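# Shelve the blue carton in the wall shelf's gap

## Task

Take the blue carton off the desk and set it into the empty slot in the wall shelf's row of cartons. It must stand upright, line up with its neighbours and be turned end-on like them, with either end facing out. The brown cartons must stay exactly where they were, neither moved nor rotated. The blue carton must not topple or be left leaning, and it must stay in place without the robot supporting it.

## Robot and tools

Robot: a wheeled base with a lifting column carrying a head and two six-joint arms (left and right), each with a two-finger gripper. Shoulder height S = 0.90 m + column_m. Folded, as at the start, the robot is 0.73 m long, 0.62 m wide, S + 0.43 m tall, and its front is 0.40 m ahead of the column. For this task grip force is reduced: each finger pad pushes only about 13 to 25 N, so hold the carton firmly and move smoothly.

Frames: the base frame sits on the floor under the column, between the drive wheels: x forward, y left, z up. left_hand and right_hand are reported in it, as the point where the fingers meet (tips 8 mm further). Each hand's z axis is the finger direction (quat_wxyz maps (0,0,1) onto it); its y axis runs along the opening. Odometry is the base frame as it was when the scene began; heading is positive to the left, -3.142 to 3.142.

execute_actions: "actions" is a list holding one action, or empty (then it only reports). An action may contain "base", "joints", both, plus optional "speeds"; their motions begin together. "base" holds exactly one relative command: translate_m (metres, -3 to 3, positive forward; no sideways motion) or rotate_rad (radians, -3.2 to 3.2, positive counter-clockwise seen from above). "joints" is one dictionary for the whole robot, keyed by joint name, with absolute targets: column_m 0 to 0.8; head_tilt_rad -0.61 to 1.308 (positive tilts down); for each side, left_/right_joint1_rad -2.879 to 2.879, joint2 0 to 3.141, joint3 0 to 3.019, joint4 -1.692 to 1.57, joint5 -1.57 to 1.57 (positive swings the hand to the robot's right), joint6 -2.094 to 2.094 (positive rolls clockwise seen from behind), gripper_m 0 to 0.093 (fingertip gap in metres). "speeds" caps translate_m (0.05 to 0.8 m/s) or rotate_rad (0.1 to 1 rad/s) for that action; it does not slow arms. A base move needing more than 8.667 s at its top speed is refused; so is any unknown key or out-of-range value, and then nothing moves. Joints left out may still be driving to earlier targets. "cameras" picks image sources: cam_head_left, cam_head_right, cam_left_wrist, cam_right_wrist, nav_camera, or all (default); [] gives none. wait takes seconds 0 to 10 and reports like an empty action. zoom_image enlarges a pixel box [x0, y0, x1, y1] (at most 504 by 504, origin top-left) of a camera's latest full image. finished_scene takes the scene number and is final; only call it once the carton stands correctly on its own and the hand is clear.

Results: joint_positions, left_hand/right_hand, base_odometry, base_tilt (degrees, forward and right positive, ~1 degree fixed bias), turned_by_wheels and turned_by_imu (a gap above ~4 % and at least 0.05 rad means a collision or slip), motor_effort for left_wheel and right_wheel (percent, bracket = peak, noisy), wheel_motors_off, base_status and joint_status, on_its_own ("held at" is a held target, not a position), motor temperatures per arm joint. Statuses: done; off_target (came to rest short, may still push); contact_stop (column or base only); time_out; not_followed with a "joint command not followed" line when a safety check refused arm targets for nearing the other arm, itself, the upper body, or a room object. To clear that, move each joint involved back by at least 0.05 rad, or move the other arm away. After a stop is reported, later motion calls in the same reply are skipped.

Arm geometry (typical): with joint1 at -1.57 (left) or 1.57 (right) and joints 5, 6 at 0, the arm works in a vertical plane straight ahead, 0.23 m beside the column. Let a = j2 - 0.35, b = 1.05 + j2 - j3, c = b - j4 (c = 1.57 means fingers vertical down). Hand ahead = 0.12 + 0.39 sin a + 0.38 cos b + 0.25 cos c; height = S + 0.39 cos a - 0.38 sin b - 0.25 sin c. Example: j2, j3, j4 = 0.93, 0.78, 0.14 gives 0.60 m ahead, 0.25 m below S. Real hands sit up to ~5 cm lower and nearer (~12 cm when loaded). Reach is about 1 m from the shoulder. Fingers-down loads: 2 kg to 0.6 m ahead, 1 kg to 0.8 m; keep fingers at least ~1.2 rad below horizontal with heavy loads. Small moves under ~0.03 rad (0.08 for joints 2, 3) may not happen; approach contact in 0.05 rad steps from your last target.

Gripper: fingers 7 cm long; outer span exceeds the reading by 1 cm at the tips and 5 cm at the base; body 10 by 7 cm. Close to a target below the object's width: off_target is then normal, and a reading staying 0.002 m or more above target means something is held. Wrist cameras look along the fingers from 0.10 m behind the tips, tilted 0.62 rad toward the hand's +x; image right is the hand's -y. Head cameras sit 0.91 to 1.03 m + column_m up, looking down by about head_tilt_rad; nav_camera is on the base front, 0.23 m up.

Column: it halts with contact_stop when an arm's load changes while lowering (a touchdown), and may sink 0.15 to 0.2 m further; it then refuses to go down until raised 0.2 m. If it hits something with shoulders or column, reverse 0.05 m. Base: stops only when a wheel stalls; back off 0.05 m before turning. Shelf tops 0.30 m up and more than 0.26 m below S can slide over the housing into the column. Pushing hard for ~3 s cuts the wheel motors for 2 s.

Avoid: shoving or knocking the brown cartons, letting the carton slip or tip, arms striking or pressing each other (a hard press ends the run), arms pushing on obstacles for long (send reported positions back as targets to relax, noting a loaded arm sags), and overheating: from 85 °C you are warned, at 100 °C that arm drops everything. The robot keeps its last command while you compose replies.

Each tool is called by a JSON object that holds its "api" and its "payload".

## Session

{"api": "execute_actions", "payload": {"actions": []}}

Scene clock: 0.00 s.
Motor temperatures (°C, as the motors report them): left_arm=[27 26 29 26 28 26] | right_arm=[29 28 27 26 26 28]
base_odometry: x=+0.000 y=+0.000 heading=+0.000 (m, m, rad; odometry frame)
turned_by_wheels: +0.000 (rad since the last result)
turned_by_imu: +0.000 (rad since the last result)
base_tilt: forward=+0.1 right=-0.4 (deg)
base_status: not commanded
joint_positions: column_m=+0.555 head_tilt_rad=+0.857 left_joint1_rad=-1.601 left_joint2_rad=+0.885 left_joint3_rad=+0.411 left_joint4_rad=-0.971 left_joint5_rad=+0.047 left_joint6_rad=+0.043 left_gripper_m=+0.095 right_joint1_rad=+1.569 right_joint2_rad=+0.896 right_joint3_rad=+0.417 right_joint4_rad=-1.002 right_joint5_rad=+0.054 right_joint6_rad=-0.084 right_gripper_m=+0.095
joint_status: not commanded
wheel_motors_off: 0
motor_effort: left_wheel=+5 right_wheel=+2 (%)
left_hand: x=+0.1443 y=+0.2103 z=+1.2584 quat_wxyz=(+0.444, -0.021, -0.895, +0.039) (m; base frame)
right_hand: x=+0.1414 y=-0.2350 z=+1.2628 quat_wxyz=(+0.461, +0.049, -0.886, +0.005) (m; base frame)
pictures: cam_head_left, cam_head_right, cam_left_wrist, cam_right_wrist, nav_camera
Images, in order (width x height): cam_head_left 504x504, cam_head_right 504x504, cam_left_wrist 504x504, cam_right_wrist 504x504, nav_camera 504x504.

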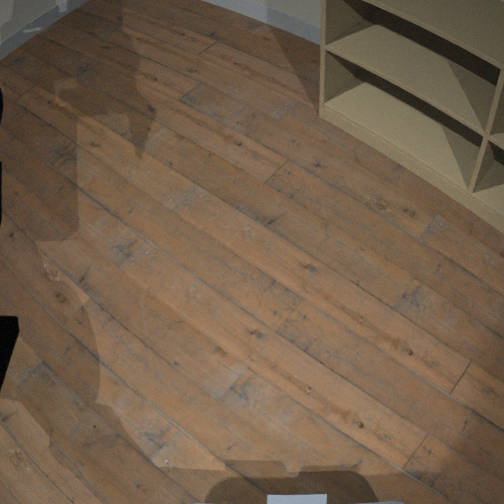

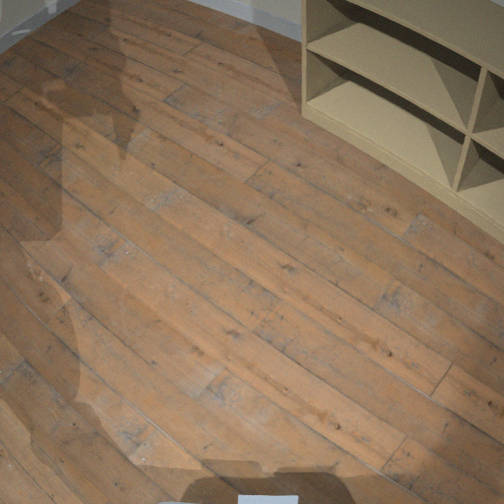

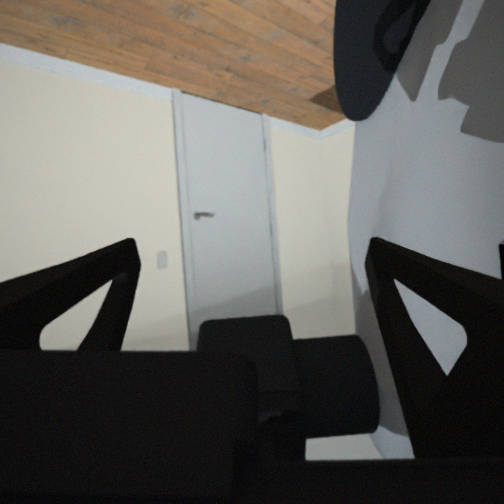

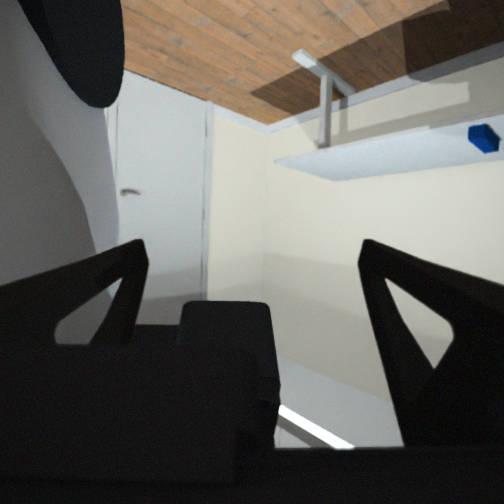

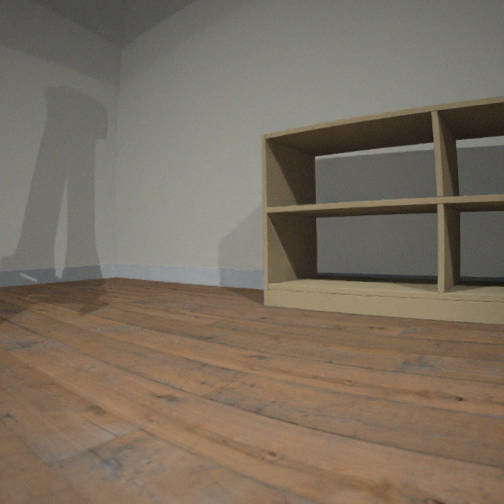

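{"api": "execute_actions", "payload": {"actions": [{"base":{"rotate_rad":-1.6},"joints":{"head_tilt_rad":0.45}}], "cameras": ["cam_head_left"]}}

{"api": "execute_actions", "payload": {"actions": [{"base":{"rotate_rad":-1.2}}], "cameras": ["cam_head_left"]}}

{"api": "execute_actions", "payload": {"actions": [{"base":{"rotate_rad":-1.2}}], "cameras": ["cam_head_left"]}}

Scene clock: 6.57 s.
Motor temperatures (°C, as the motors report them): left_arm=[27 26 29 26 28 26] | right_arm=[29 28 27 26 26 28]
base_odometry: x=+0.000 y=+0.000 heading=-1.599 (m, m, rad; odometry frame)
turned_by_wheels: -1.599 (rad since the last result)
turned_by_imu: -1.580 (rad since the last result)
base_tilt: forward=+0.1 right=-0.3 (deg)
base_status: done
joint_positions: column_m=+0.555 head_tilt_rad=+0.468 left_joint1_rad=-1.601 left_joint2_rad=+0.885 left_joint3_rad=+0.411 left_joint4_rad=-0.971 left_joint5_rad=+0.047 left_joint6_rad=+0.043 left_gripper_m=+0.095 right_joint1_rad=+1.569 right_joint2_rad=+0.896 right_joint3_rad=+0.417 right_joint4_rad=-1.002 right_joint5_rad=+0.054 right_joint6_rad=-0.084 right_gripper_m=+0.095
joint_status: all done
wheel_motors_off: 0
motor_effort: left_wheel=+1(46) right_wheel=+1(44) (%)
left_hand: x=+0.1443 y=+0.2103 z=+1.2584 quat_wxyz=(+0.444, -0.021, -0.895, +0.039) (m; base frame)
right_hand: x=+0.1414 y=-0.2350 z=+1.2628 quat_wxyz=(+0.461, +0.049, -0.886, +0.005) (m; base frame)
pictures: cam_head_left
Images, in order (width x height): cam_head_left 504x504.

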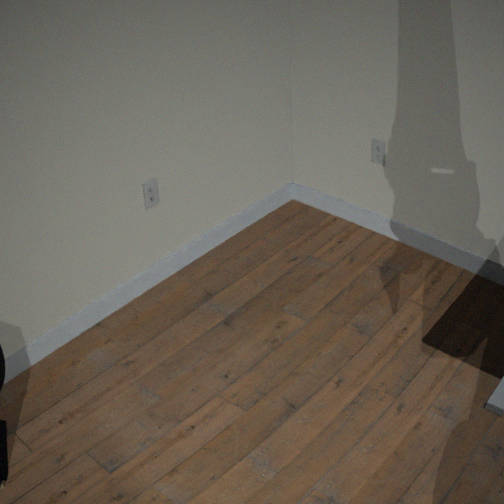

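Scene clock: 9.07 s.
Motor temperatures (°C, as the motors report them): left_arm=[27 26 29 26 28 26] | right_arm=[29 28 27 26 26 28]
base_odometry: x=+0.000 y=+0.000 heading=-2.799 (m, m, rad; odometry frame)
turned_by_wheels: -1.199 (rad since the last result)
turned_by_imu: -1.190 (rad since the last result)
base_tilt: forward=+0.2 right=-0.4 (deg)
base_status: done
joint_positions: column_m=+0.555 head_tilt_rad=+0.468 left_joint1_rad=-1.601 left_joint2_rad=+0.885 left_joint3_rad=+0.411 left_joint4_rad=-0.971 left_joint5_rad=+0.047 left_joint6_rad=+0.043 left_gripper_m=+0.095 right_joint1_rad=+1.569 right_joint2_rad=+0.896 right_joint3_rad=+0.417 right_joint4_rad=-1.002 right_joint5_rad=+0.054 right_joint6_rad=-0.084 right_gripper_m=+0.095
joint_status: not commanded
wheel_motors_off: 0
motor_effort: left_wheel=+1(27) right_wheel=-1(27) (%)
left_hand: x=+0.1443 y=+0.2103 z=+1.2584 quat_wxyz=(+0.444, -0.021, -0.895, +0.039) (m; base frame)
right_hand: x=+0.1414 y=-0.2350 z=+1.2628 quat_wxyz=(+0.461, +0.049, -0.886, +0.005) (m; base frame)
pictures: cam_head_left
Images, in order (width x height): cam_head_left 504x504.

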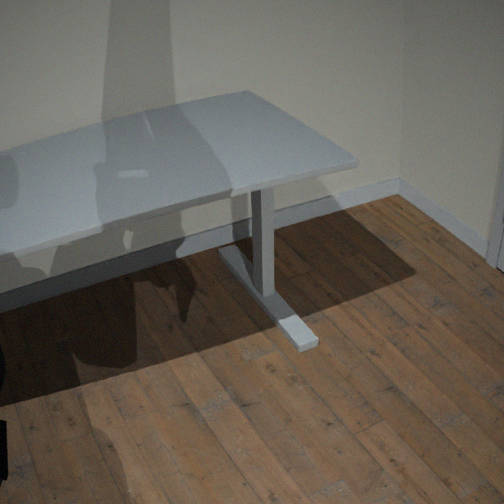

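Scene clock: 11.57 s.
Motor temperatures (°C, as the motors report them): left_arm=[27 26 29 26 28 26] | right_arm=[29 28 27 26 26 28]
base_odometry: x=+0.000 y=+0.000 heading=+2.285 (m, m, rad; odometry frame)
turned_by_wheels: -1.199 (rad since the last result)
turned_by_imu: -1.190 (rad since the last result)
base_tilt: forward=+0.1 right=-0.2 (deg)
base_status: done
joint_positions: column_m=+0.555 head_tilt_rad=+0.468 left_joint1_rad=-1.601 left_joint2_rad=+0.885 left_joint3_rad=+0.411 left_joint4_rad=-0.971 left_joint5_rad=+0.047 left_joint6_rad=+0.043 left_gripper_m=+0.095 right_joint1_rad=+1.569 right_joint2_rad=+0.896 right_joint3_rad=+0.417 right_joint4_rad=-1.002 right_joint5_rad=+0.054 right_joint6_rad=-0.084 right_gripper_m=+0.095
joint_status: not commanded
wheel_motors_off: 0
motor_effort: left_wheel=+1(27) right_wheel=-1(28) (%)
left_hand: x=+0.1443 y=+0.2103 z=+1.2584 quat_wxyz=(+0.444, -0.021, -0.895, +0.039) (m; base frame)
right_hand: x=+0.1414 y=-0.2350 z=+1.2628 quat_wxyz=(+0.461, +0.049, -0.886, +0.005) (m; base frame)
pictures: cam_head_left
Images, in order (width x height): cam_head_left 504x504.

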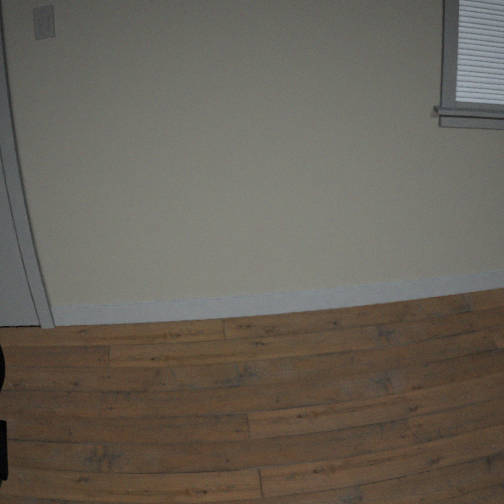

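{"api": "execute_actions", "payload": {"actions": [{"base":{"rotate_rad":-1.1},"joints":{"head_tilt_rad":0.15}}], "cameras": ["cam_head_left"]}}

{"api": "execute_actions", "payload": {"actions": [{"base":{"rotate_rad":-1.0}}], "cameras": ["cam_head_left"]}}

{"api": "execute_actions", "payload": {"actions": [{"base":{"rotate_rad":-2.4},"joints":{"head_tilt_rad":0.5}}], "cameras": ["cam_head_left"]}}

Scene clock: 14.20 s.
Motor temperatures (°C, as the motors report them): left_arm=[27 26 29 26 28 26] | right_arm=[29 28 27 26 26 28]
base_odometry: x=+0.000 y=+0.000 heading=+1.186 (m, m, rad; odometry frame)
turned_by_wheels: -1.099 (rad since the last result)
turned_by_imu: -1.091 (rad since the last result)
base_tilt: forward=+0.0 right=-0.4 (deg)
base_status: done
joint_positions: column_m=+0.555 head_tilt_rad=+0.170 left_joint1_rad=-1.601 left_joint2_rad=+0.885 left_joint3_rad=+0.411 left_joint4_rad=-0.971 left_joint5_rad=+0.047 left_joint6_rad=+0.043 left_gripper_m=+0.095 right_joint1_rad=+1.569 right_joint2_rad=+0.896 right_joint3_rad=+0.417 right_joint4_rad=-1.002 right_joint5_rad=+0.054 right_joint6_rad=-0.084 right_gripper_m=+0.095
joint_status: all done
wheel_motors_off: 0
motor_effort: left_wheel=+1(27) right_wheel=+0(29) (%)
left_hand: x=+0.1443 y=+0.2103 z=+1.2584 quat_wxyz=(+0.444, -0.021, -0.895, +0.039) (m; base frame)
right_hand: x=+0.1414 y=-0.2350 z=+1.2628 quat_wxyz=(+0.461, +0.049, -0.886, +0.005) (m; base frame)
pictures: cam_head_left
Images, in order (width x height): cam_head_left 504x504.

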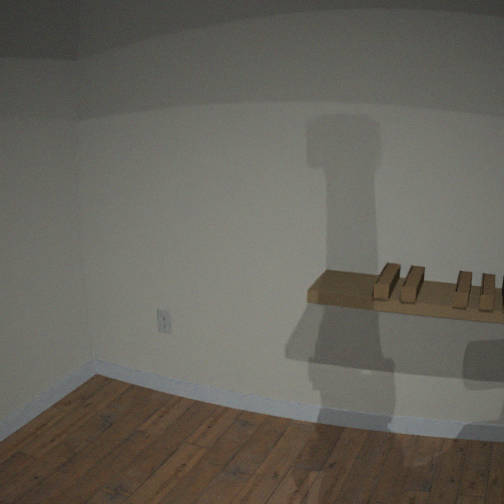

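Scene clock: 16.50 s.
Motor temperatures (°C, as the motors report them): left_arm=[27 26 29 26 28 26] | right_arm=[29 28 27 26 26 28]
base_odometry: x=+0.000 y=+0.000 heading=+0.186 (m, m, rad; odometry frame)
turned_by_wheels: -0.999 (rad since the last result)
turned_by_imu: -0.992 (rad since the last result)
base_tilt: forward=+0.1 right=-0.4 (deg)
base_status: done
joint_positions: column_m=+0.555 head_tilt_rad=+0.170 left_joint1_rad=-1.601 left_joint2_rad=+0.885 left_joint3_rad=+0.411 left_joint4_rad=-0.971 left_joint5_rad=+0.047 left_joint6_rad=+0.043 left_gripper_m=+0.095 right_joint1_rad=+1.569 right_joint2_rad=+0.896 right_joint3_rad=+0.417 right_joint4_rad=-1.002 right_joint5_rad=+0.054 right_joint6_rad=-0.084 right_gripper_m=+0.095
joint_status: not commanded
wheel_motors_off: 0
motor_effort: left_wheel=+1(27) right_wheel=-2(27) (%)
left_hand: x=+0.1443 y=+0.2103 z=+1.2584 quat_wxyz=(+0.444, -0.021, -0.895, +0.039) (m; base frame)
right_hand: x=+0.1414 y=-0.2350 z=+1.2628 quat_wxyz=(+0.461, +0.049, -0.886, +0.005) (m; base frame)
pictures: cam_head_left
Images, in order (width x height): cam_head_left 504x504.

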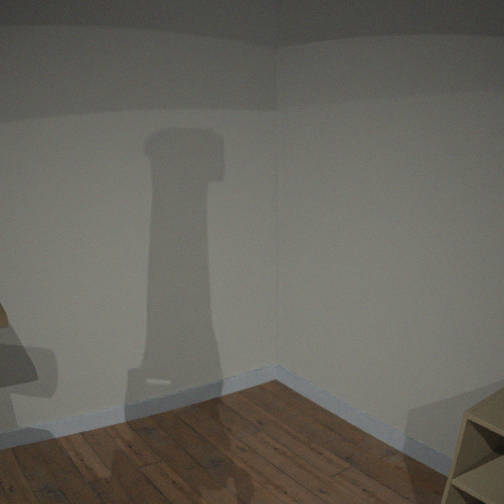

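Scene clock: 20.20 s.
Motor temperatures (°C, as the motors report them): left_arm=[27 26 29 26 28 26] | right_arm=[29 28 27 26 26 28]
base_odometry: x=+0.000 y=+0.000 heading=-2.213 (m, m, rad; odometry frame)
turned_by_wheels: -2.399 (rad since the last result)
turned_by_imu: -2.381 (rad since the last result)
base_tilt: forward=+0.0 right=-0.3 (deg)
base_status: done
joint_positions: column_m=+0.555 head_tilt_rad=+0.504 left_joint1_rad=-1.601 left_joint2_rad=+0.885 left_joint3_rad=+0.411 left_joint4_rad=-0.971 left_joint5_rad=+0.047 left_joint6_rad=+0.043 left_gripper_m=+0.095 right_joint1_rad=+1.569 right_joint2_rad=+0.896 right_joint3_rad=+0.417 right_joint4_rad=-1.002 right_joint5_rad=+0.054 right_joint6_rad=-0.084 right_gripper_m=+0.095
joint_status: all done
wheel_motors_off: 0
motor_effort: left_wheel=+1(28) right_wheel=-2(27) (%)
left_hand: x=+0.1443 y=+0.2103 z=+1.2584 quat_wxyz=(+0.444, -0.021, -0.895, +0.039) (m; base frame)
right_hand: x=+0.1414 y=-0.2350 z=+1.2628 quat_wxyz=(+0.461, +0.049, -0.886, +0.005) (m; base frame)
pictures: cam_head_left
Images, in order (width x height): cam_head_left 504x504.

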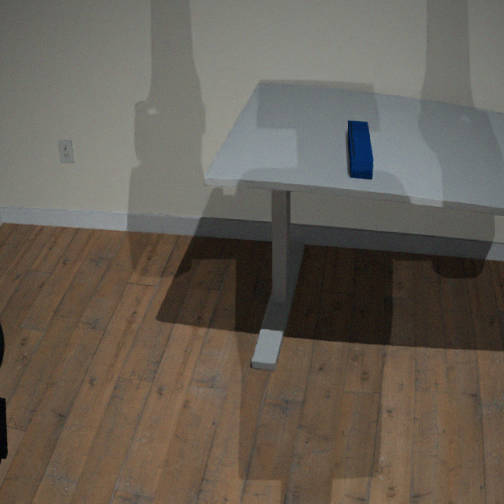

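{"api": "execute_actions", "payload": {"actions": [{"base":{"rotate_rad":-0.08},"joints":{"right_joint2_rad":1.2,"right_joint3_rad":1.05,"right_joint4_rad":-0.37,"right_joint5_rad":0,"right_joint6_rad":0,"head_tilt_rad":0.7}}], "cameras": []}}

{"api": "execute_actions", "payload": {"actions": [{"base":{"translate_m":0.8}}], "cameras": ["cam_head_left","cam_head_right","cam_right_wrist"]}}

Scene clock: 21.97 s.
Motor temperatures (°C, as the motors report them): left_arm=[27 26 29 26 28 26] | right_arm=[29 29 27 26 26 28]
base_odometry: x=+0.000 y=+0.000 heading=-2.292 (m, m, rad; odometry frame)
turned_by_wheels: -0.079 (rad since the last result)
turned_by_imu: -0.078 (rad since the last result)
base_tilt: forward=+0.1 right=-0.4 (deg)
base_status: done
joint_positions: column_m=+0.555 head_tilt_rad=+0.702 left_joint1_rad=-1.601 left_joint2_rad=+0.885 left_joint3_rad=+0.411 left_joint4_rad=-0.971 left_joint5_rad=+0.047 left_joint6_rad=+0.043 left_gripper_m=+0.095 right_joint1_rad=+1.569 right_joint2_rad=+1.190 right_joint3_rad=+1.059 right_joint4_rad=-0.375 right_joint5_rad=+0.001 right_joint6_rad=-0.010 right_gripper_m=+0.095
joint_status: all done
wheel_motors_off: 0
motor_effort: left_wheel=+4(27) right_wheel=-4(24) (%)
left_hand: x=+0.1443 y=+0.2103 z=+1.2584 quat_wxyz=(+0.444, -0.021, -0.895, +0.039) (m; base frame)
right_hand: x=+0.5618 y=-0.2264 z=+1.1145 quat_wxyz=(-0.009, +0.005, -1.000, +0.001) (m; base frame)
pictures: none
No camera images: the call's "cameras" was empty. Leave "cameras" out to get every camera's image.

Scene clock: 25.10 s.
Motor temperatures (°C, as the motors report them): left_arm=[27 26 29 26 28 26] | right_arm=[29 29 27 26 26 28]
base_odometry: x=-0.529 y=-0.601 heading=-2.293 (m, m, rad; odometry frame)
turned_by_wheels: +0.000 (rad since the last result)
turned_by_imu: +0.002 (rad since the last result)
base_tilt: forward=+0.2 right=-0.3 (deg)
base_status: done
joint_positions: column_m=+0.555 head_tilt_rad=+0.703 left_joint1_rad=-1.601 left_joint2_rad=+0.885 left_joint3_rad=+0.412 left_joint4_rad=-0.971 left_joint5_rad=+0.047 left_joint6_rad=+0.043 left_gripper_m=+0.095 right_joint1_rad=+1.569 right_joint2_rad=+1.192 right_joint3_rad=+1.054 right_joint4_rad=-0.375 right_joint5_rad=+0.001 right_joint6_rad=-0.010 right_gripper_m=+0.095
joint_status: not commanded
wheel_motors_off: 0
motor_effort: left_wheel=+0(52) right_wheel=+1(55) (%)
left_hand: x=+0.1451 y=+0.2103 z=+1.2581 quat_wxyz=(+0.444, -0.022, -0.895, +0.039) (m; base frame)
right_hand: x=+0.5580 y=-0.2264 z=+1.1130 quat_wxyz=(-0.005, +0.005, -1.000, +0.001) (m; base frame)
pictures: cam_head_left, cam_head_right, cam_right_wrist
Images, in order (width x height): cam_head_left 504x504, cam_head_right 504x504, cam_right_wrist 504x504.

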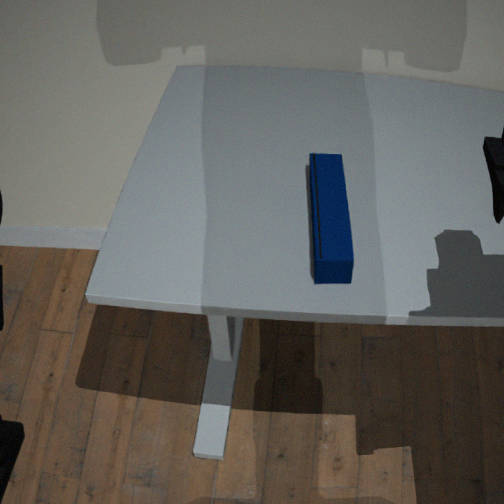

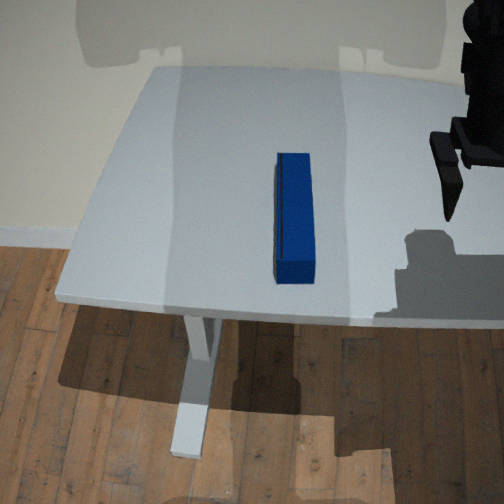

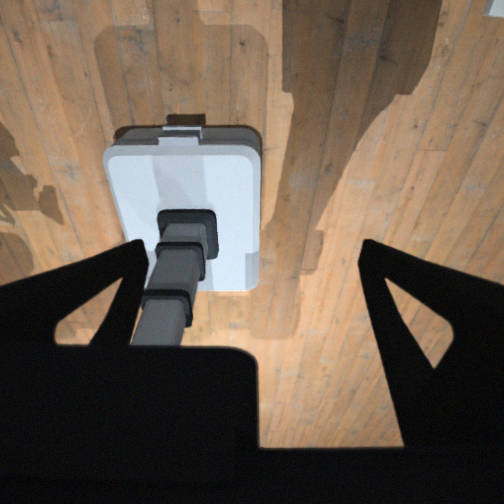

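{"api": "execute_actions", "payload": {"actions": [{"base":{"rotate_rad":-0.35}}], "cameras": []}}

{"api": "execute_actions", "payload": {"actions": [{"base":{"translate_m":-0.5}}], "cameras": []}}

{"api": "execute_actions", "payload": {"actions": [{"base":{"rotate_rad":0.35}}], "cameras": []}}

{"api": "execute_actions", "payload": {"actions": [{"base":{"translate_m":0.67}}], "cameras": ["cam_head_right","cam_right_wrist"]}}

Scene clock: 27.27 s.
Motor temperatures (°C, as the motors report them): left_arm=[27 26 29 26 28 26] | right_arm=[29 29 27 26 26 28]
base_odometry: x=-0.529 y=-0.601 heading=-2.642 (m, m, rad; odometry frame)
turned_by_wheels: -0.349 (rad since the last result)
turned_by_imu: -0.339 (rad since the last result)
base_tilt: forward=+0.2 right=-0.3 (deg)
base_status: done
joint_positions: column_m=+0.555 head_tilt_rad=+0.703 left_joint1_rad=-1.601 left_joint2_rad=+0.885 left_joint3_rad=+0.412 left_joint4_rad=-0.971 left_joint5_rad=+0.047 left_joint6_rad=+0.043 left_gripper_m=+0.095 right_joint1_rad=+1.569 right_joint2_rad=+1.192 right_joint3_rad=+1.054 right_joint4_rad=-0.375 right_joint5_rad=+0.001 right_joint6_rad=-0.010 right_gripper_m=+0.095
joint_status: not commanded
wheel_motors_off: 0
motor_effort: left_wheel=+0(45) right_wheel=-4(51) (%)
left_hand: x=+0.1451 y=+0.2103 z=+1.2581 quat_wxyz=(+0.444, -0.022, -0.895, +0.039) (m; base frame)
right_hand: x=+0.5580 y=-0.2264 z=+1.1130 quat_wxyz=(-0.005, +0.005, -1.000, +0.001) (m; base frame)
pictures: none
No camera images: the call's "cameras" was empty. Leave "cameras" out to get every camera's image.

Scene clock: 29.93 s.
Motor temperatures (°C, as the motors report them): left_arm=[27 26 29 26 28 26] | right_arm=[29 29 27 26 26 28]
base_odometry: x=-0.090 y=-0.361 heading=-2.642 (m, m, rad; odometry frame)
turned_by_wheels: -0.001 (rad since the last result)
turned_by_imu: -0.001 (rad since the last result)
base_tilt: forward=+0.1 right=-0.4 (deg)
base_status: done
joint_positions: column_m=+0.555 head_tilt_rad=+0.703 left_joint1_rad=-1.601 left_joint2_rad=+0.884 left_joint3_rad=+0.407 left_joint4_rad=-0.971 left_joint5_rad=+0.047 left_joint6_rad=+0.043 left_gripper_m=+0.095 right_joint1_rad=+1.569 right_joint2_rad=+1.194 right_joint3_rad=+1.049 right_joint4_rad=-0.375 right_joint5_rad=+0.001 right_joint6_rad=-0.010 right_gripper_m=+0.095
joint_status: not commanded
wheel_motors_off: 0
motor_effort: left_wheel=-1(60) right_wheel=+0(56) (%)
left_hand: x=+0.1427 y=+0.2104 z=+1.2590 quat_wxyz=(+0.445, -0.021, -0.894, +0.039) (m; base frame)
right_hand: x=+0.5545 y=-0.2264 z=+1.1113 quat_wxyz=(-0.002, +0.005, -1.000, +0.001) (m; base frame)
pictures: none
No camera images: the call's "cameras" was empty. Leave "cameras" out to get every camera's image.

Scene clock: 31.50 s.
Motor temperatures (°C, as the motors report them): left_arm=[27 26 29 26 28 26] | right_arm=[29 29 27 26 26 28]
base_odometry: x=-0.090 y=-0.361 heading=-2.293 (m, m, rad; odometry frame)
turned_by_wheels: +0.349 (rad since the last result)
turned_by_imu: +0.341 (rad since the last result)
base_tilt: forward=+0.1 right=-0.3 (deg)
base_status: done
joint_positions: column_m=+0.555 head_tilt_rad=+0.703 left_joint1_rad=-1.601 left_joint2_rad=+0.884 left_joint3_rad=+0.407 left_joint4_rad=-0.971 left_joint5_rad=+0.047 left_joint6_rad=+0.043 left_gripper_m=+0.095 right_joint1_rad=+1.569 right_joint2_rad=+1.194 right_joint3_rad=+1.049 right_joint4_rad=-0.375 right_joint5_rad=+0.001 right_joint6_rad=-0.010 right_gripper_m=+0.095
joint_status: not commanded
wheel_motors_off: 0
motor_effort: left_wheel=+0(41) right_wheel=+3(53) (%)
left_hand: x=+0.1427 y=+0.2104 z=+1.2590 quat_wxyz=(+0.445, -0.021, -0.894, +0.039) (m; base frame)
right_hand: x=+0.5545 y=-0.2264 z=+1.1113 quat_wxyz=(-0.002, +0.005, -1.000, +0.001) (m; base frame)
pictures: none
No camera images: the call's "cameras" was empty. Leave "cameras" out to get every camera's image.

Scene clock: 34.47 s.
Motor temperatures (°C, as the motors report them): left_arm=[27 26 29 26 28 26] | right_arm=[29 29 27 26 26 28]
base_odometry: x=-0.533 y=-0.864 heading=-2.293 (m, m, rad; odometry frame)
turned_by_wheels: +0.000 (rad since the last result)
turned_by_imu: +0.003 (rad since the last result)
base_tilt: forward=+0.1 right=-0.4 (deg)
base_status: done
joint_positions: column_m=+0.555 head_tilt_rad=+0.703 left_joint1_rad=-1.601 left_joint2_rad=+0.884 left_joint3_rad=+0.412 left_joint4_rad=-0.971 left_joint5_rad=+0.047 left_joint6_rad=+0.043 left_gripper_m=+0.095 right_joint1_rad=+1.569 right_joint2_rad=+1.194 right_joint3_rad=+1.050 right_joint4_rad=-0.375 right_joint5_rad=+0.001 right_joint6_rad=-0.010 right_gripper_m=+0.095
joint_status: not commanded
wheel_motors_off: 0
motor_effort: left_wheel=+1(58) right_wheel=-4(55) (%)
left_hand: x=+0.1451 y=+0.2103 z=+1.2582 quat_wxyz=(+0.443, -0.022, -0.895, +0.039) (m; base frame)
right_hand: x=+0.5550 y=-0.2264 z=+1.1115 quat_wxyz=(-0.002, +0.005, -1.000, +0.001) (m; base frame)
pictures: cam_head_right, cam_right_wrist
Images, in order (width x height): cam_head_right 504x504, cam_right_wrist 504x504.

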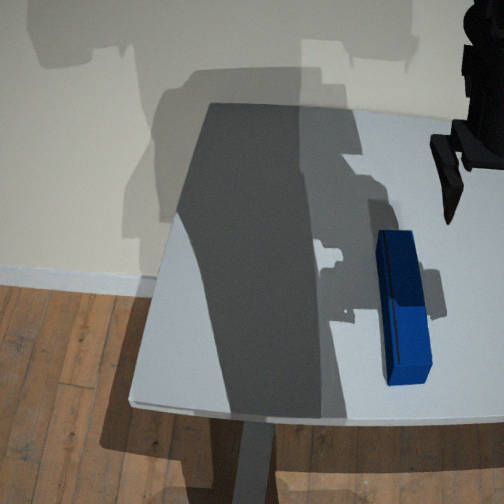

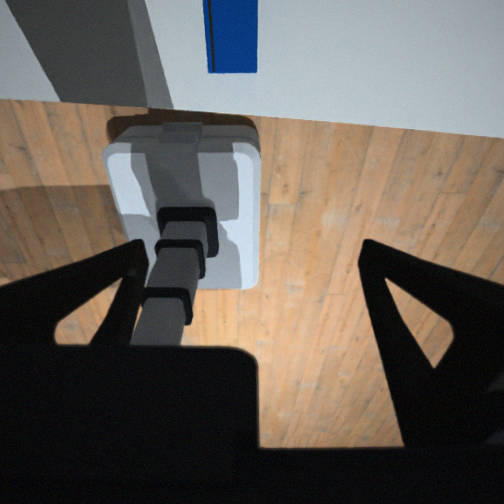

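{"api": "execute_actions", "payload": {"actions": [{"base":{"translate_m":0.16},"joints":{"right_joint1_rad":1.62,"column_m":0.49}}], "cameras": ["cam_head_right","cam_right_wrist"]}}

Scene clock: 36.27 s.
Motor temperatures (°C, as the motors report them): left_arm=[27 26 29 26 28 26] | right_arm=[29 29 27 26 26 28]
base_odometry: x=-0.638 y=-0.984 heading=-2.292 (m, m, rad; odometry frame)
turned_by_wheels: +0.000 (rad since the last result)
turned_by_imu: +0.001 (rad since the last result)
base_tilt: forward=+0.1 right=-0.3 (deg)
base_status: done
joint_positions: column_m=+0.490 head_tilt_rad=+0.703 left_joint1_rad=-1.601 left_joint2_rad=+0.884 left_joint3_rad=+0.413 left_joint4_rad=-0.971 left_joint5_rad=+0.047 left_joint6_rad=+0.043 left_gripper_m=+0.095 right_joint1_rad=+1.621 right_joint2_rad=+1.195 right_joint3_rad=+1.051 right_joint4_rad=-0.375 right_joint5_rad=+0.000 right_joint6_rad=-0.010 right_gripper_m=+0.095
joint_status: all done
wheel_motors_off: 0
motor_effort: left_wheel=+1(29) right_wheel=+0(28) (%)
left_hand: x=+0.1455 y=+0.2103 z=+1.1927 quat_wxyz=(+0.443, -0.022, -0.895, +0.039) (m; base frame)
right_hand: x=+0.5548 y=-0.1984 z=+1.0464 quat_wxyz=(-0.002, +0.018, -1.000, -0.022) (m; base frame)
pictures: cam_head_right, cam_right_wrist
Images, in order (width x height): cam_head_right 504x504, cam_right_wrist 504x504.

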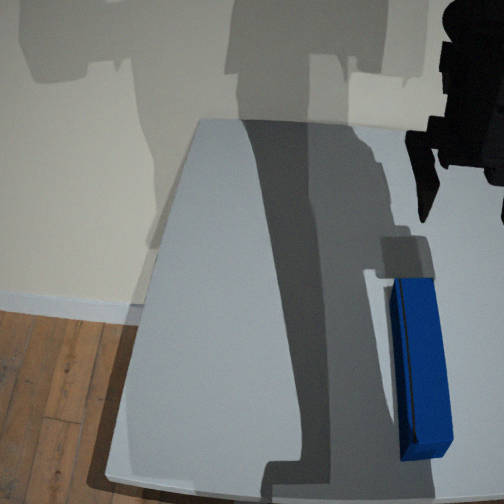

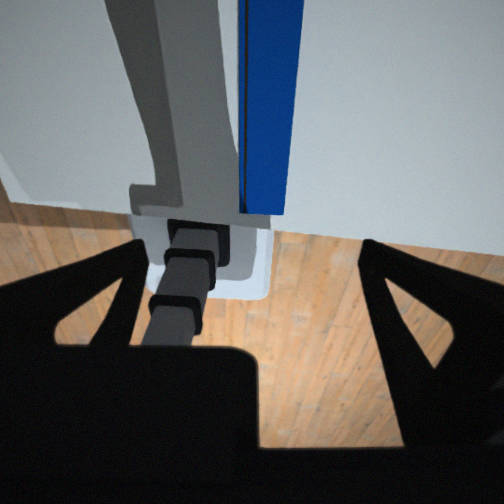

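{"api": "execute_actions", "payload": {"actions": [{"base":{"translate_m":0.08},"joints":{"right_joint1_rad":1.595,"column_m":0.41}}], "cameras": ["cam_head_right","cam_right_wrist"]}}

Scene clock: 38.00 s.
Motor temperatures (°C, as the motors report them): left_arm=[27 26 29 26 28 26] | right_arm=[29 29 27 26 26 28]
base_odometry: x=-0.691 y=-1.043 heading=-2.292 (m, m, rad; odometry frame)
turned_by_wheels: +0.000 (rad since the last result)
turned_by_imu: +0.001 (rad since the last result)
base_tilt: forward=+0.1 right=-0.4 (deg)
base_status: done
joint_positions: column_m=+0.410 head_tilt_rad=+0.704 left_joint1_rad=-1.601 left_joint2_rad=+0.882 left_joint3_rad=+0.414 left_joint4_rad=-0.971 left_joint5_rad=+0.047 left_joint6_rad=+0.043 left_gripper_m=+0.095 right_joint1_rad=+1.601 right_joint2_rad=+1.195 right_joint3_rad=+1.052 right_joint4_rad=-0.375 right_joint5_rad=+0.000 right_joint6_rad=-0.010 right_gripper_m=+0.095
joint_status: all done
wheel_motors_off: 0
motor_effort: left_wheel=+1(78) right_wheel=-1(74) (%)
left_hand: x=+0.1465 y=+0.2103 z=+1.1125 quat_wxyz=(+0.442, -0.022, -0.896, +0.039) (m; base frame)
right_hand: x=+0.5561 y=-0.2094 z=+0.9664 quat_wxyz=(-0.003, +0.012, -1.000, -0.013) (m; base frame)
pictures: cam_head_right, cam_right_wrist
Images, in order (width x height): cam_head_right 504x504, cam_right_wrist 504x504.

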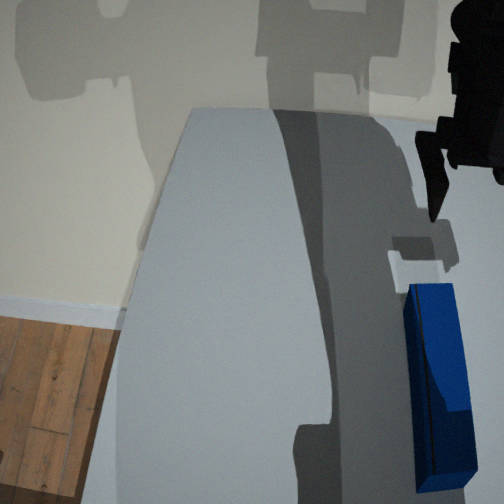

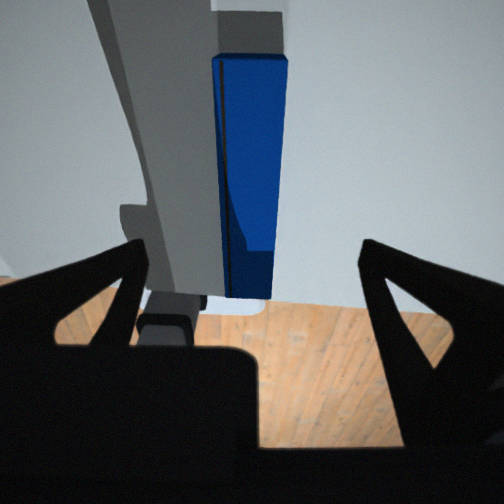

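{"api": "execute_actions", "payload": {"actions": [{"base":{"translate_m":-0.04},"joints":{"column_m":0.33}}], "cameras": ["cam_head_right","cam_right_wrist"]}}

Scene clock: 39.83 s.
Motor temperatures (°C, as the motors report them): left_arm=[27 26 29 26 28 26] | right_arm=[29 29 27 26 26 28]
base_odometry: x=-0.664 y=-1.013 heading=-2.293 (m, m, rad; odometry frame)
turned_by_wheels: +0.000 (rad since the last result)
turned_by_imu: +0.000 (rad since the last result)
base_tilt: forward=+0.0 right=-0.3 (deg)
base_status: done
joint_positions: column_m=+0.330 head_tilt_rad=+0.704 left_joint1_rad=-1.601 left_joint2_rad=+0.882 left_joint3_rad=+0.410 left_joint4_rad=-0.971 left_joint5_rad=+0.047 left_joint6_rad=+0.043 left_gripper_m=+0.095 right_joint1_rad=+1.601 right_joint2_rad=+1.195 right_joint3_rad=+1.052 right_joint4_rad=-0.375 right_joint5_rad=+0.000 right_joint6_rad=-0.010 right_gripper_m=+0.095
joint_status: all done
wheel_motors_off: 0
motor_effort: left_wheel=+0(29) right_wheel=+1(30) (%)
left_hand: x=+0.1444 y=+0.2103 z=+1.0332 quat_wxyz=(+0.443, -0.022, -0.895, +0.039) (m; base frame)
right_hand: x=+0.5556 y=-0.2094 z=+0.8863 quat_wxyz=(-0.003, +0.012, -1.000, -0.013) (m; base frame)
pictures: cam_head_right, cam_right_wrist
Images, in order (width x height): cam_head_right 504x504, cam_right_wrist 504x504.

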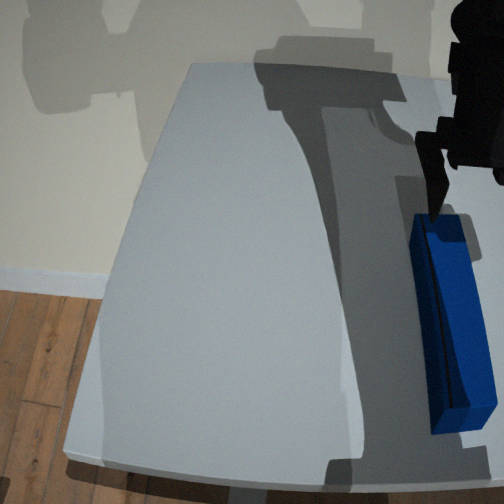

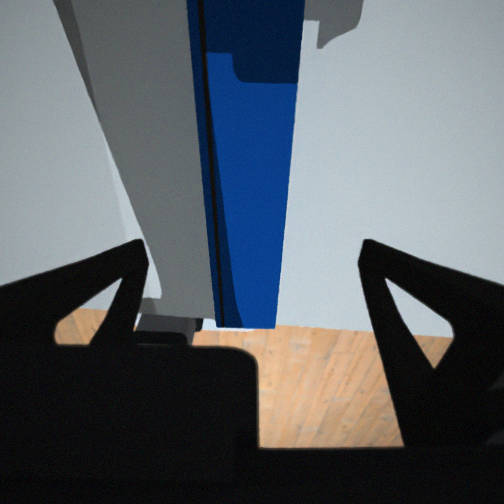

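{"api": "execute_actions", "payload": {"actions": [{"base":{"translate_m":-0.05},"joints":{"column_m":0.28}}], "cameras": ["cam_head_right","cam_right_wrist"]}}

Scene clock: 41.23 s.
Motor temperatures (°C, as the motors report them): left_arm=[27 26 29 26 28 26] | right_arm=[29 30 27 26 26 28]
base_odometry: x=-0.631 y=-0.976 heading=-2.293 (m, m, rad; odometry frame)
turned_by_wheels: -0.001 (rad since the last result)
turned_by_imu: +0.000 (rad since the last result)
base_tilt: forward=+0.1 right=-0.3 (deg)
base_status: done
joint_positions: column_m=+0.280 head_tilt_rad=+0.704 left_joint1_rad=-1.601 left_joint2_rad=+0.882 left_joint3_rad=+0.409 left_joint4_rad=-0.971 left_joint5_rad=+0.047 left_joint6_rad=+0.043 left_gripper_m=+0.095 right_joint1_rad=+1.601 right_joint2_rad=+1.195 right_joint3_rad=+1.050 right_joint4_rad=-0.375 right_joint5_rad=+0.000 right_joint6_rad=-0.010 right_gripper_m=+0.095
joint_status: all done
wheel_motors_off: 0
motor_effort: left_wheel=-1(31) right_wheel=-1(29) (%)
left_hand: x=+0.1436 y=+0.2103 z=+0.9835 quat_wxyz=(+0.444, -0.022, -0.895, +0.039) (m; base frame)
right_hand: x=+0.5547 y=-0.2094 z=+0.8358 quat_wxyz=(-0.002, +0.013, -1.000, -0.013) (m; base frame)
pictures: cam_head_right, cam_right_wrist
Images, in order (width x height): cam_head_right 504x504, cam_right_wrist 504x504.

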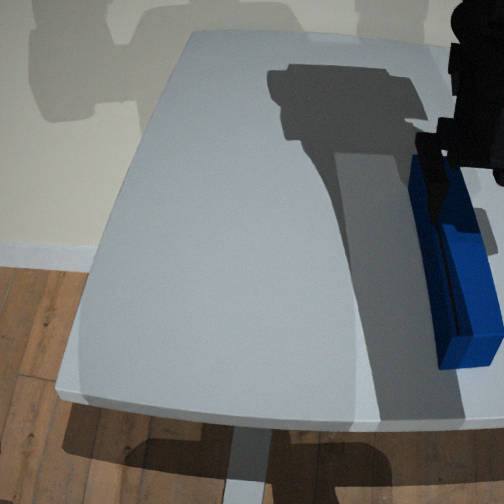

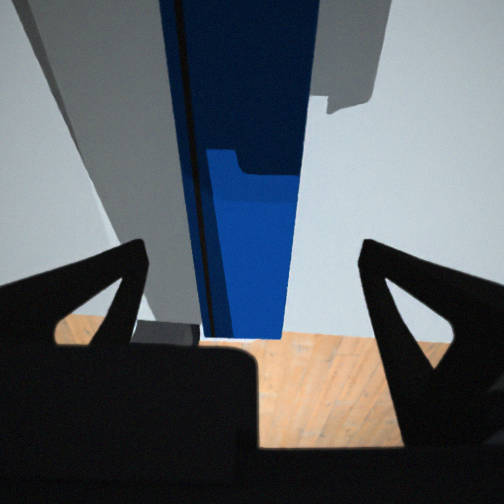

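{"api": "execute_actions", "payload": {"actions": [{"joints":{"column_m":0.24}}], "cameras": ["cam_head_right","cam_right_wrist"]}}

{"api": "execute_actions", "payload": {"actions": [{"joints":{"right_gripper_m":0.02}}], "cameras": ["cam_head_right","cam_right_wrist"]}}

Scene clock: 42.50 s.
Motor temperatures (°C, as the motors report them): left_arm=[27 26 29 26 28 26] | right_arm=[29 30 27 26 26 28]
base_odometry: x=-0.631 y=-0.976 heading=-2.293 (m, m, rad; odometry frame)
turned_by_wheels: +0.000 (rad since the last result)
turned_by_imu: +0.001 (rad since the last result)
base_tilt: forward=+0.2 right=-0.3 (deg)
base_status: not commanded
joint_positions: column_m=+0.240 head_tilt_rad=+0.704 left_joint1_rad=-1.601 left_joint2_rad=+0.882 left_joint3_rad=+0.409 left_joint4_rad=-0.971 left_joint5_rad=+0.047 left_joint6_rad=+0.043 left_gripper_m=+0.095 right_joint1_rad=+1.601 right_joint2_rad=+1.195 right_joint3_rad=+1.050 right_joint4_rad=-0.375 right_joint5_rad=+0.000 right_joint6_rad=-0.010 right_gripper_m=+0.095
joint_status: all done
wheel_motors_off: 0
motor_effort: left_wheel=-2(1) right_wheel=-1(2) (%)
left_hand: x=+0.1436 y=+0.2103 z=+0.9435 quat_wxyz=(+0.444, -0.022, -0.895, +0.039) (m; base frame)
right_hand: x=+0.5547 y=-0.2094 z=+0.7958 quat_wxyz=(-0.002, +0.013, -1.000, -0.013) (m; base frame)
pictures: cam_head_right, cam_right_wrist
Images, in order (width x height): cam_head_right 504x504, cam_right_wrist 504x504.

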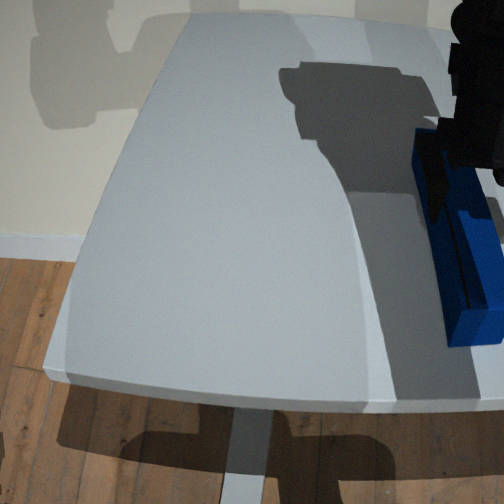

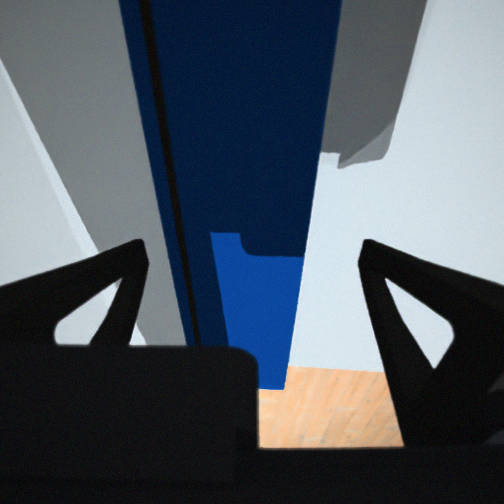

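Scene clock: 43.17 s.
Motor temperatures (°C, as the motors report them): left_arm=[27 26 29 26 28 26] | right_arm=[29 30 27 26 26 28]
base_odometry: x=-0.631 y=-0.976 heading=-2.293 (m, m, rad; odometry frame)
turned_by_wheels: +0.000 (rad since the last result)
turned_by_imu: +0.000 (rad since the last result)
base_tilt: forward=+0.2 right=-0.4 (deg)
base_status: not commanded
joint_positions: column_m=+0.240 head_tilt_rad=+0.704 left_joint1_rad=-1.601 left_joint2_rad=+0.882 left_joint3_rad=+0.409 left_joint4_rad=-0.971 left_joint5_rad=+0.047 left_joint6_rad=+0.043 left_gripper_m=+0.095 right_joint1_rad=+1.601 right_joint2_rad=+1.195 right_joint3_rad=+1.050 right_joint4_rad=-0.375 right_joint5_rad=+0.000 right_joint6_rad=-0.010 right_gripper_m=+0.059
joint_status: right_gripper_m off_target (ended at +0.059, target +0.020)
wheel_motors_off: 0
motor_effort: left_wheel=-2(2) right_wheel=+3(3) (%)
left_hand: x=+0.1436 y=+0.2103 z=+0.9435 quat_wxyz=(+0.444, -0.022, -0.895, +0.039) (m; base frame)
right_hand: x=+0.5547 y=-0.2094 z=+0.7958 quat_wxyz=(-0.002, +0.013, -1.000, -0.013) (m; base frame)
pictures: cam_head_right, cam_right_wrist
Images, in order (width x height): cam_head_right 504x504, cam_right_wrist 504x504.

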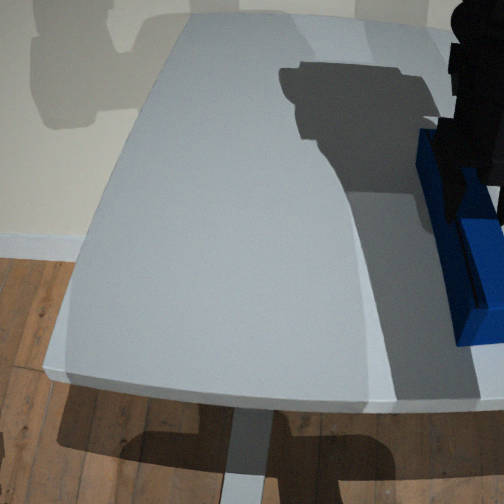

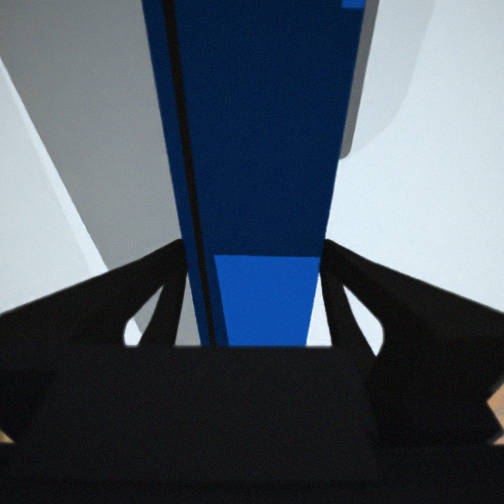

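{"api": "execute_actions", "payload": {"actions": [{"joints":{"column_m":0.55}}], "cameras": ["cam_right_wrist"]}}

{"api": "execute_actions", "payload": {"actions": [{"base":{"translate_m":-0.6},"joints":{"head_tilt_rad":0.35}}], "cameras": []}}

{"api": "execute_actions", "payload": {"actions": [{"base":{"rotate_rad":-3.14},"speeds":{"rotate_rad":0.7}}], "cameras": ["cam_head_left","cam_head_right"]}}

Scene clock: 48.10 s.
Motor temperatures (°C, as the motors report them): left_arm=[27 26 29 26 28 26] | right_arm=[29 30 27 26 26 28]
base_odometry: x=-0.631 y=-0.976 heading=-2.293 (m, m, rad; odometry frame)
turned_by_wheels: +0.000 (rad since the last result)
turned_by_imu: +0.002 (rad since the last result)
base_tilt: forward=+0.0 right=-0.3 (deg)
base_status: not commanded
joint_positions: column_m=+0.550 head_tilt_rad=+0.704 left_joint1_rad=-1.601 left_joint2_rad=+0.882 left_joint3_rad=+0.409 left_joint4_rad=-0.971 left_joint5_rad=+0.047 left_joint6_rad=+0.043 left_gripper_m=+0.095 right_joint1_rad=+1.601 right_joint2_rad=+1.196 right_joint3_rad=+1.050 right_joint4_rad=-0.375 right_joint5_rad=+0.000 right_joint6_rad=-0.010 right_gripper_m=+0.059
joint_status: all done
wheel_motors_off: 0
motor_effort: left_wheel=-1(2) right_wheel=+1(4) (%)
left_hand: x=+0.1436 y=+0.2103 z=+1.2533 quat_wxyz=(+0.444, -0.022, -0.895, +0.039) (m; base frame)
right_hand: x=+0.5546 y=-0.2094 z=+1.1055 quat_wxyz=(-0.002, +0.013, -1.000, -0.013) (m; base frame)
pictures: cam_right_wrist
Images, in order (width x height): cam_right_wrist 504x504.

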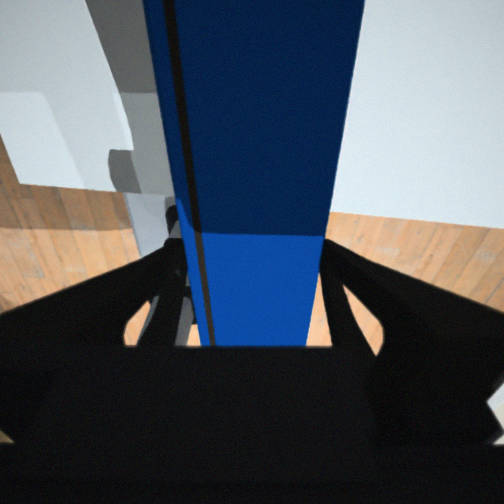

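Scene clock: 50.80 s.
Motor temperatures (°C, as the motors report them): left_arm=[27 26 29 26 28 26] | right_arm=[29 30 27 26 26 28]
base_odometry: x=-0.234 y=-0.526 heading=-2.291 (m, m, rad; odometry frame)
turned_by_wheels: +0.002 (rad since the last result)
turned_by_imu: +0.002 (rad since the last result)
base_tilt: forward=+0.2 right=-0.3 (deg)
base_status: done
joint_positions: column_m=+0.550 head_tilt_rad=+0.369 left_joint1_rad=-1.601 left_joint2_rad=+0.882 left_joint3_rad=+0.406 left_joint4_rad=-0.971 left_joint5_rad=+0.047 left_joint6_rad=+0.043 left_gripper_m=+0.095 right_joint1_rad=+1.601 right_joint2_rad=+1.198 right_joint3_rad=+1.048 right_joint4_rad=-0.375 right_joint5_rad=+0.000 right_joint6_rad=-0.010 right_gripper_m=+0.059
joint_status: all done
wheel_motors_off: 0
motor_effort: left_wheel=+1(57) right_wheel=+0(53) (%)
left_hand: x=+0.1425 y=+0.2104 z=+1.2538 quat_wxyz=(+0.445, -0.021, -0.894, +0.039) (m; base frame)
right_hand: x=+0.5523 y=-0.2094 z=+1.1043 quat_wxyz=(+0.001, +0.013, -1.000, -0.013) (m; base frame)
pictures: none
No camera images: the call's "cameras" was empty. Leave "cameras" out to get every camera's image.

Scene clock: 56.30 s.
Motor temperatures (°C, as the motors report them): left_arm=[27 26 29 26 28 26] | right_arm=[29 30 27 26 26 28]
base_odometry: x=-0.234 y=-0.526 heading=+0.852 (m, m, rad; odometry frame)
turned_by_wheels: -3.139 (rad since the last result)
turned_by_imu: -3.109 (rad since the last result)
base_tilt: forward=+0.1 right=-0.3 (deg)
base_status: done
joint_positions: column_m=+0.550 head_tilt_rad=+0.369 left_joint1_rad=-1.601 left_joint2_rad=+0.882 left_joint3_rad=+0.406 left_joint4_rad=-0.971 left_joint5_rad=+0.047 left_joint6_rad=+0.043 left_gripper_m=+0.095 right_joint1_rad=+1.599 right_joint2_rad=+1.198 right_joint3_rad=+1.048 right_joint4_rad=-0.375 right_joint5_rad=+0.000 right_joint6_rad=-0.010 right_gripper_m=+0.059
joint_status: not commanded
wheel_motors_off: 0
motor_effort: left_wheel=+1(54) right_wheel=+0(47) (%)
left_hand: x=+0.1425 y=+0.2104 z=+1.2538 quat_wxyz=(+0.445, -0.021, -0.894, +0.039) (m; base frame)
right_hand: x=+0.5523 y=-0.2104 z=+1.1043 quat_wxyz=(+0.001, +0.012, -1.000, -0.012) (m; base frame)
pictures: cam_head_left, cam_head_right
Images, in order (width x height): cam_head_left 504x504, cam_head_right 504x504.

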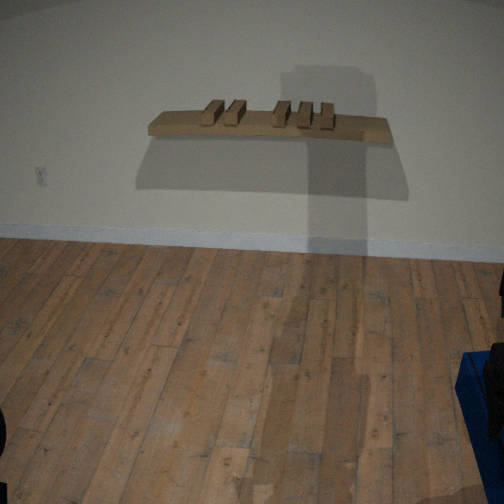

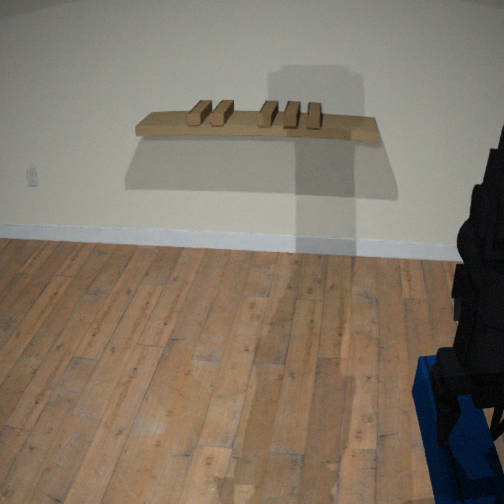

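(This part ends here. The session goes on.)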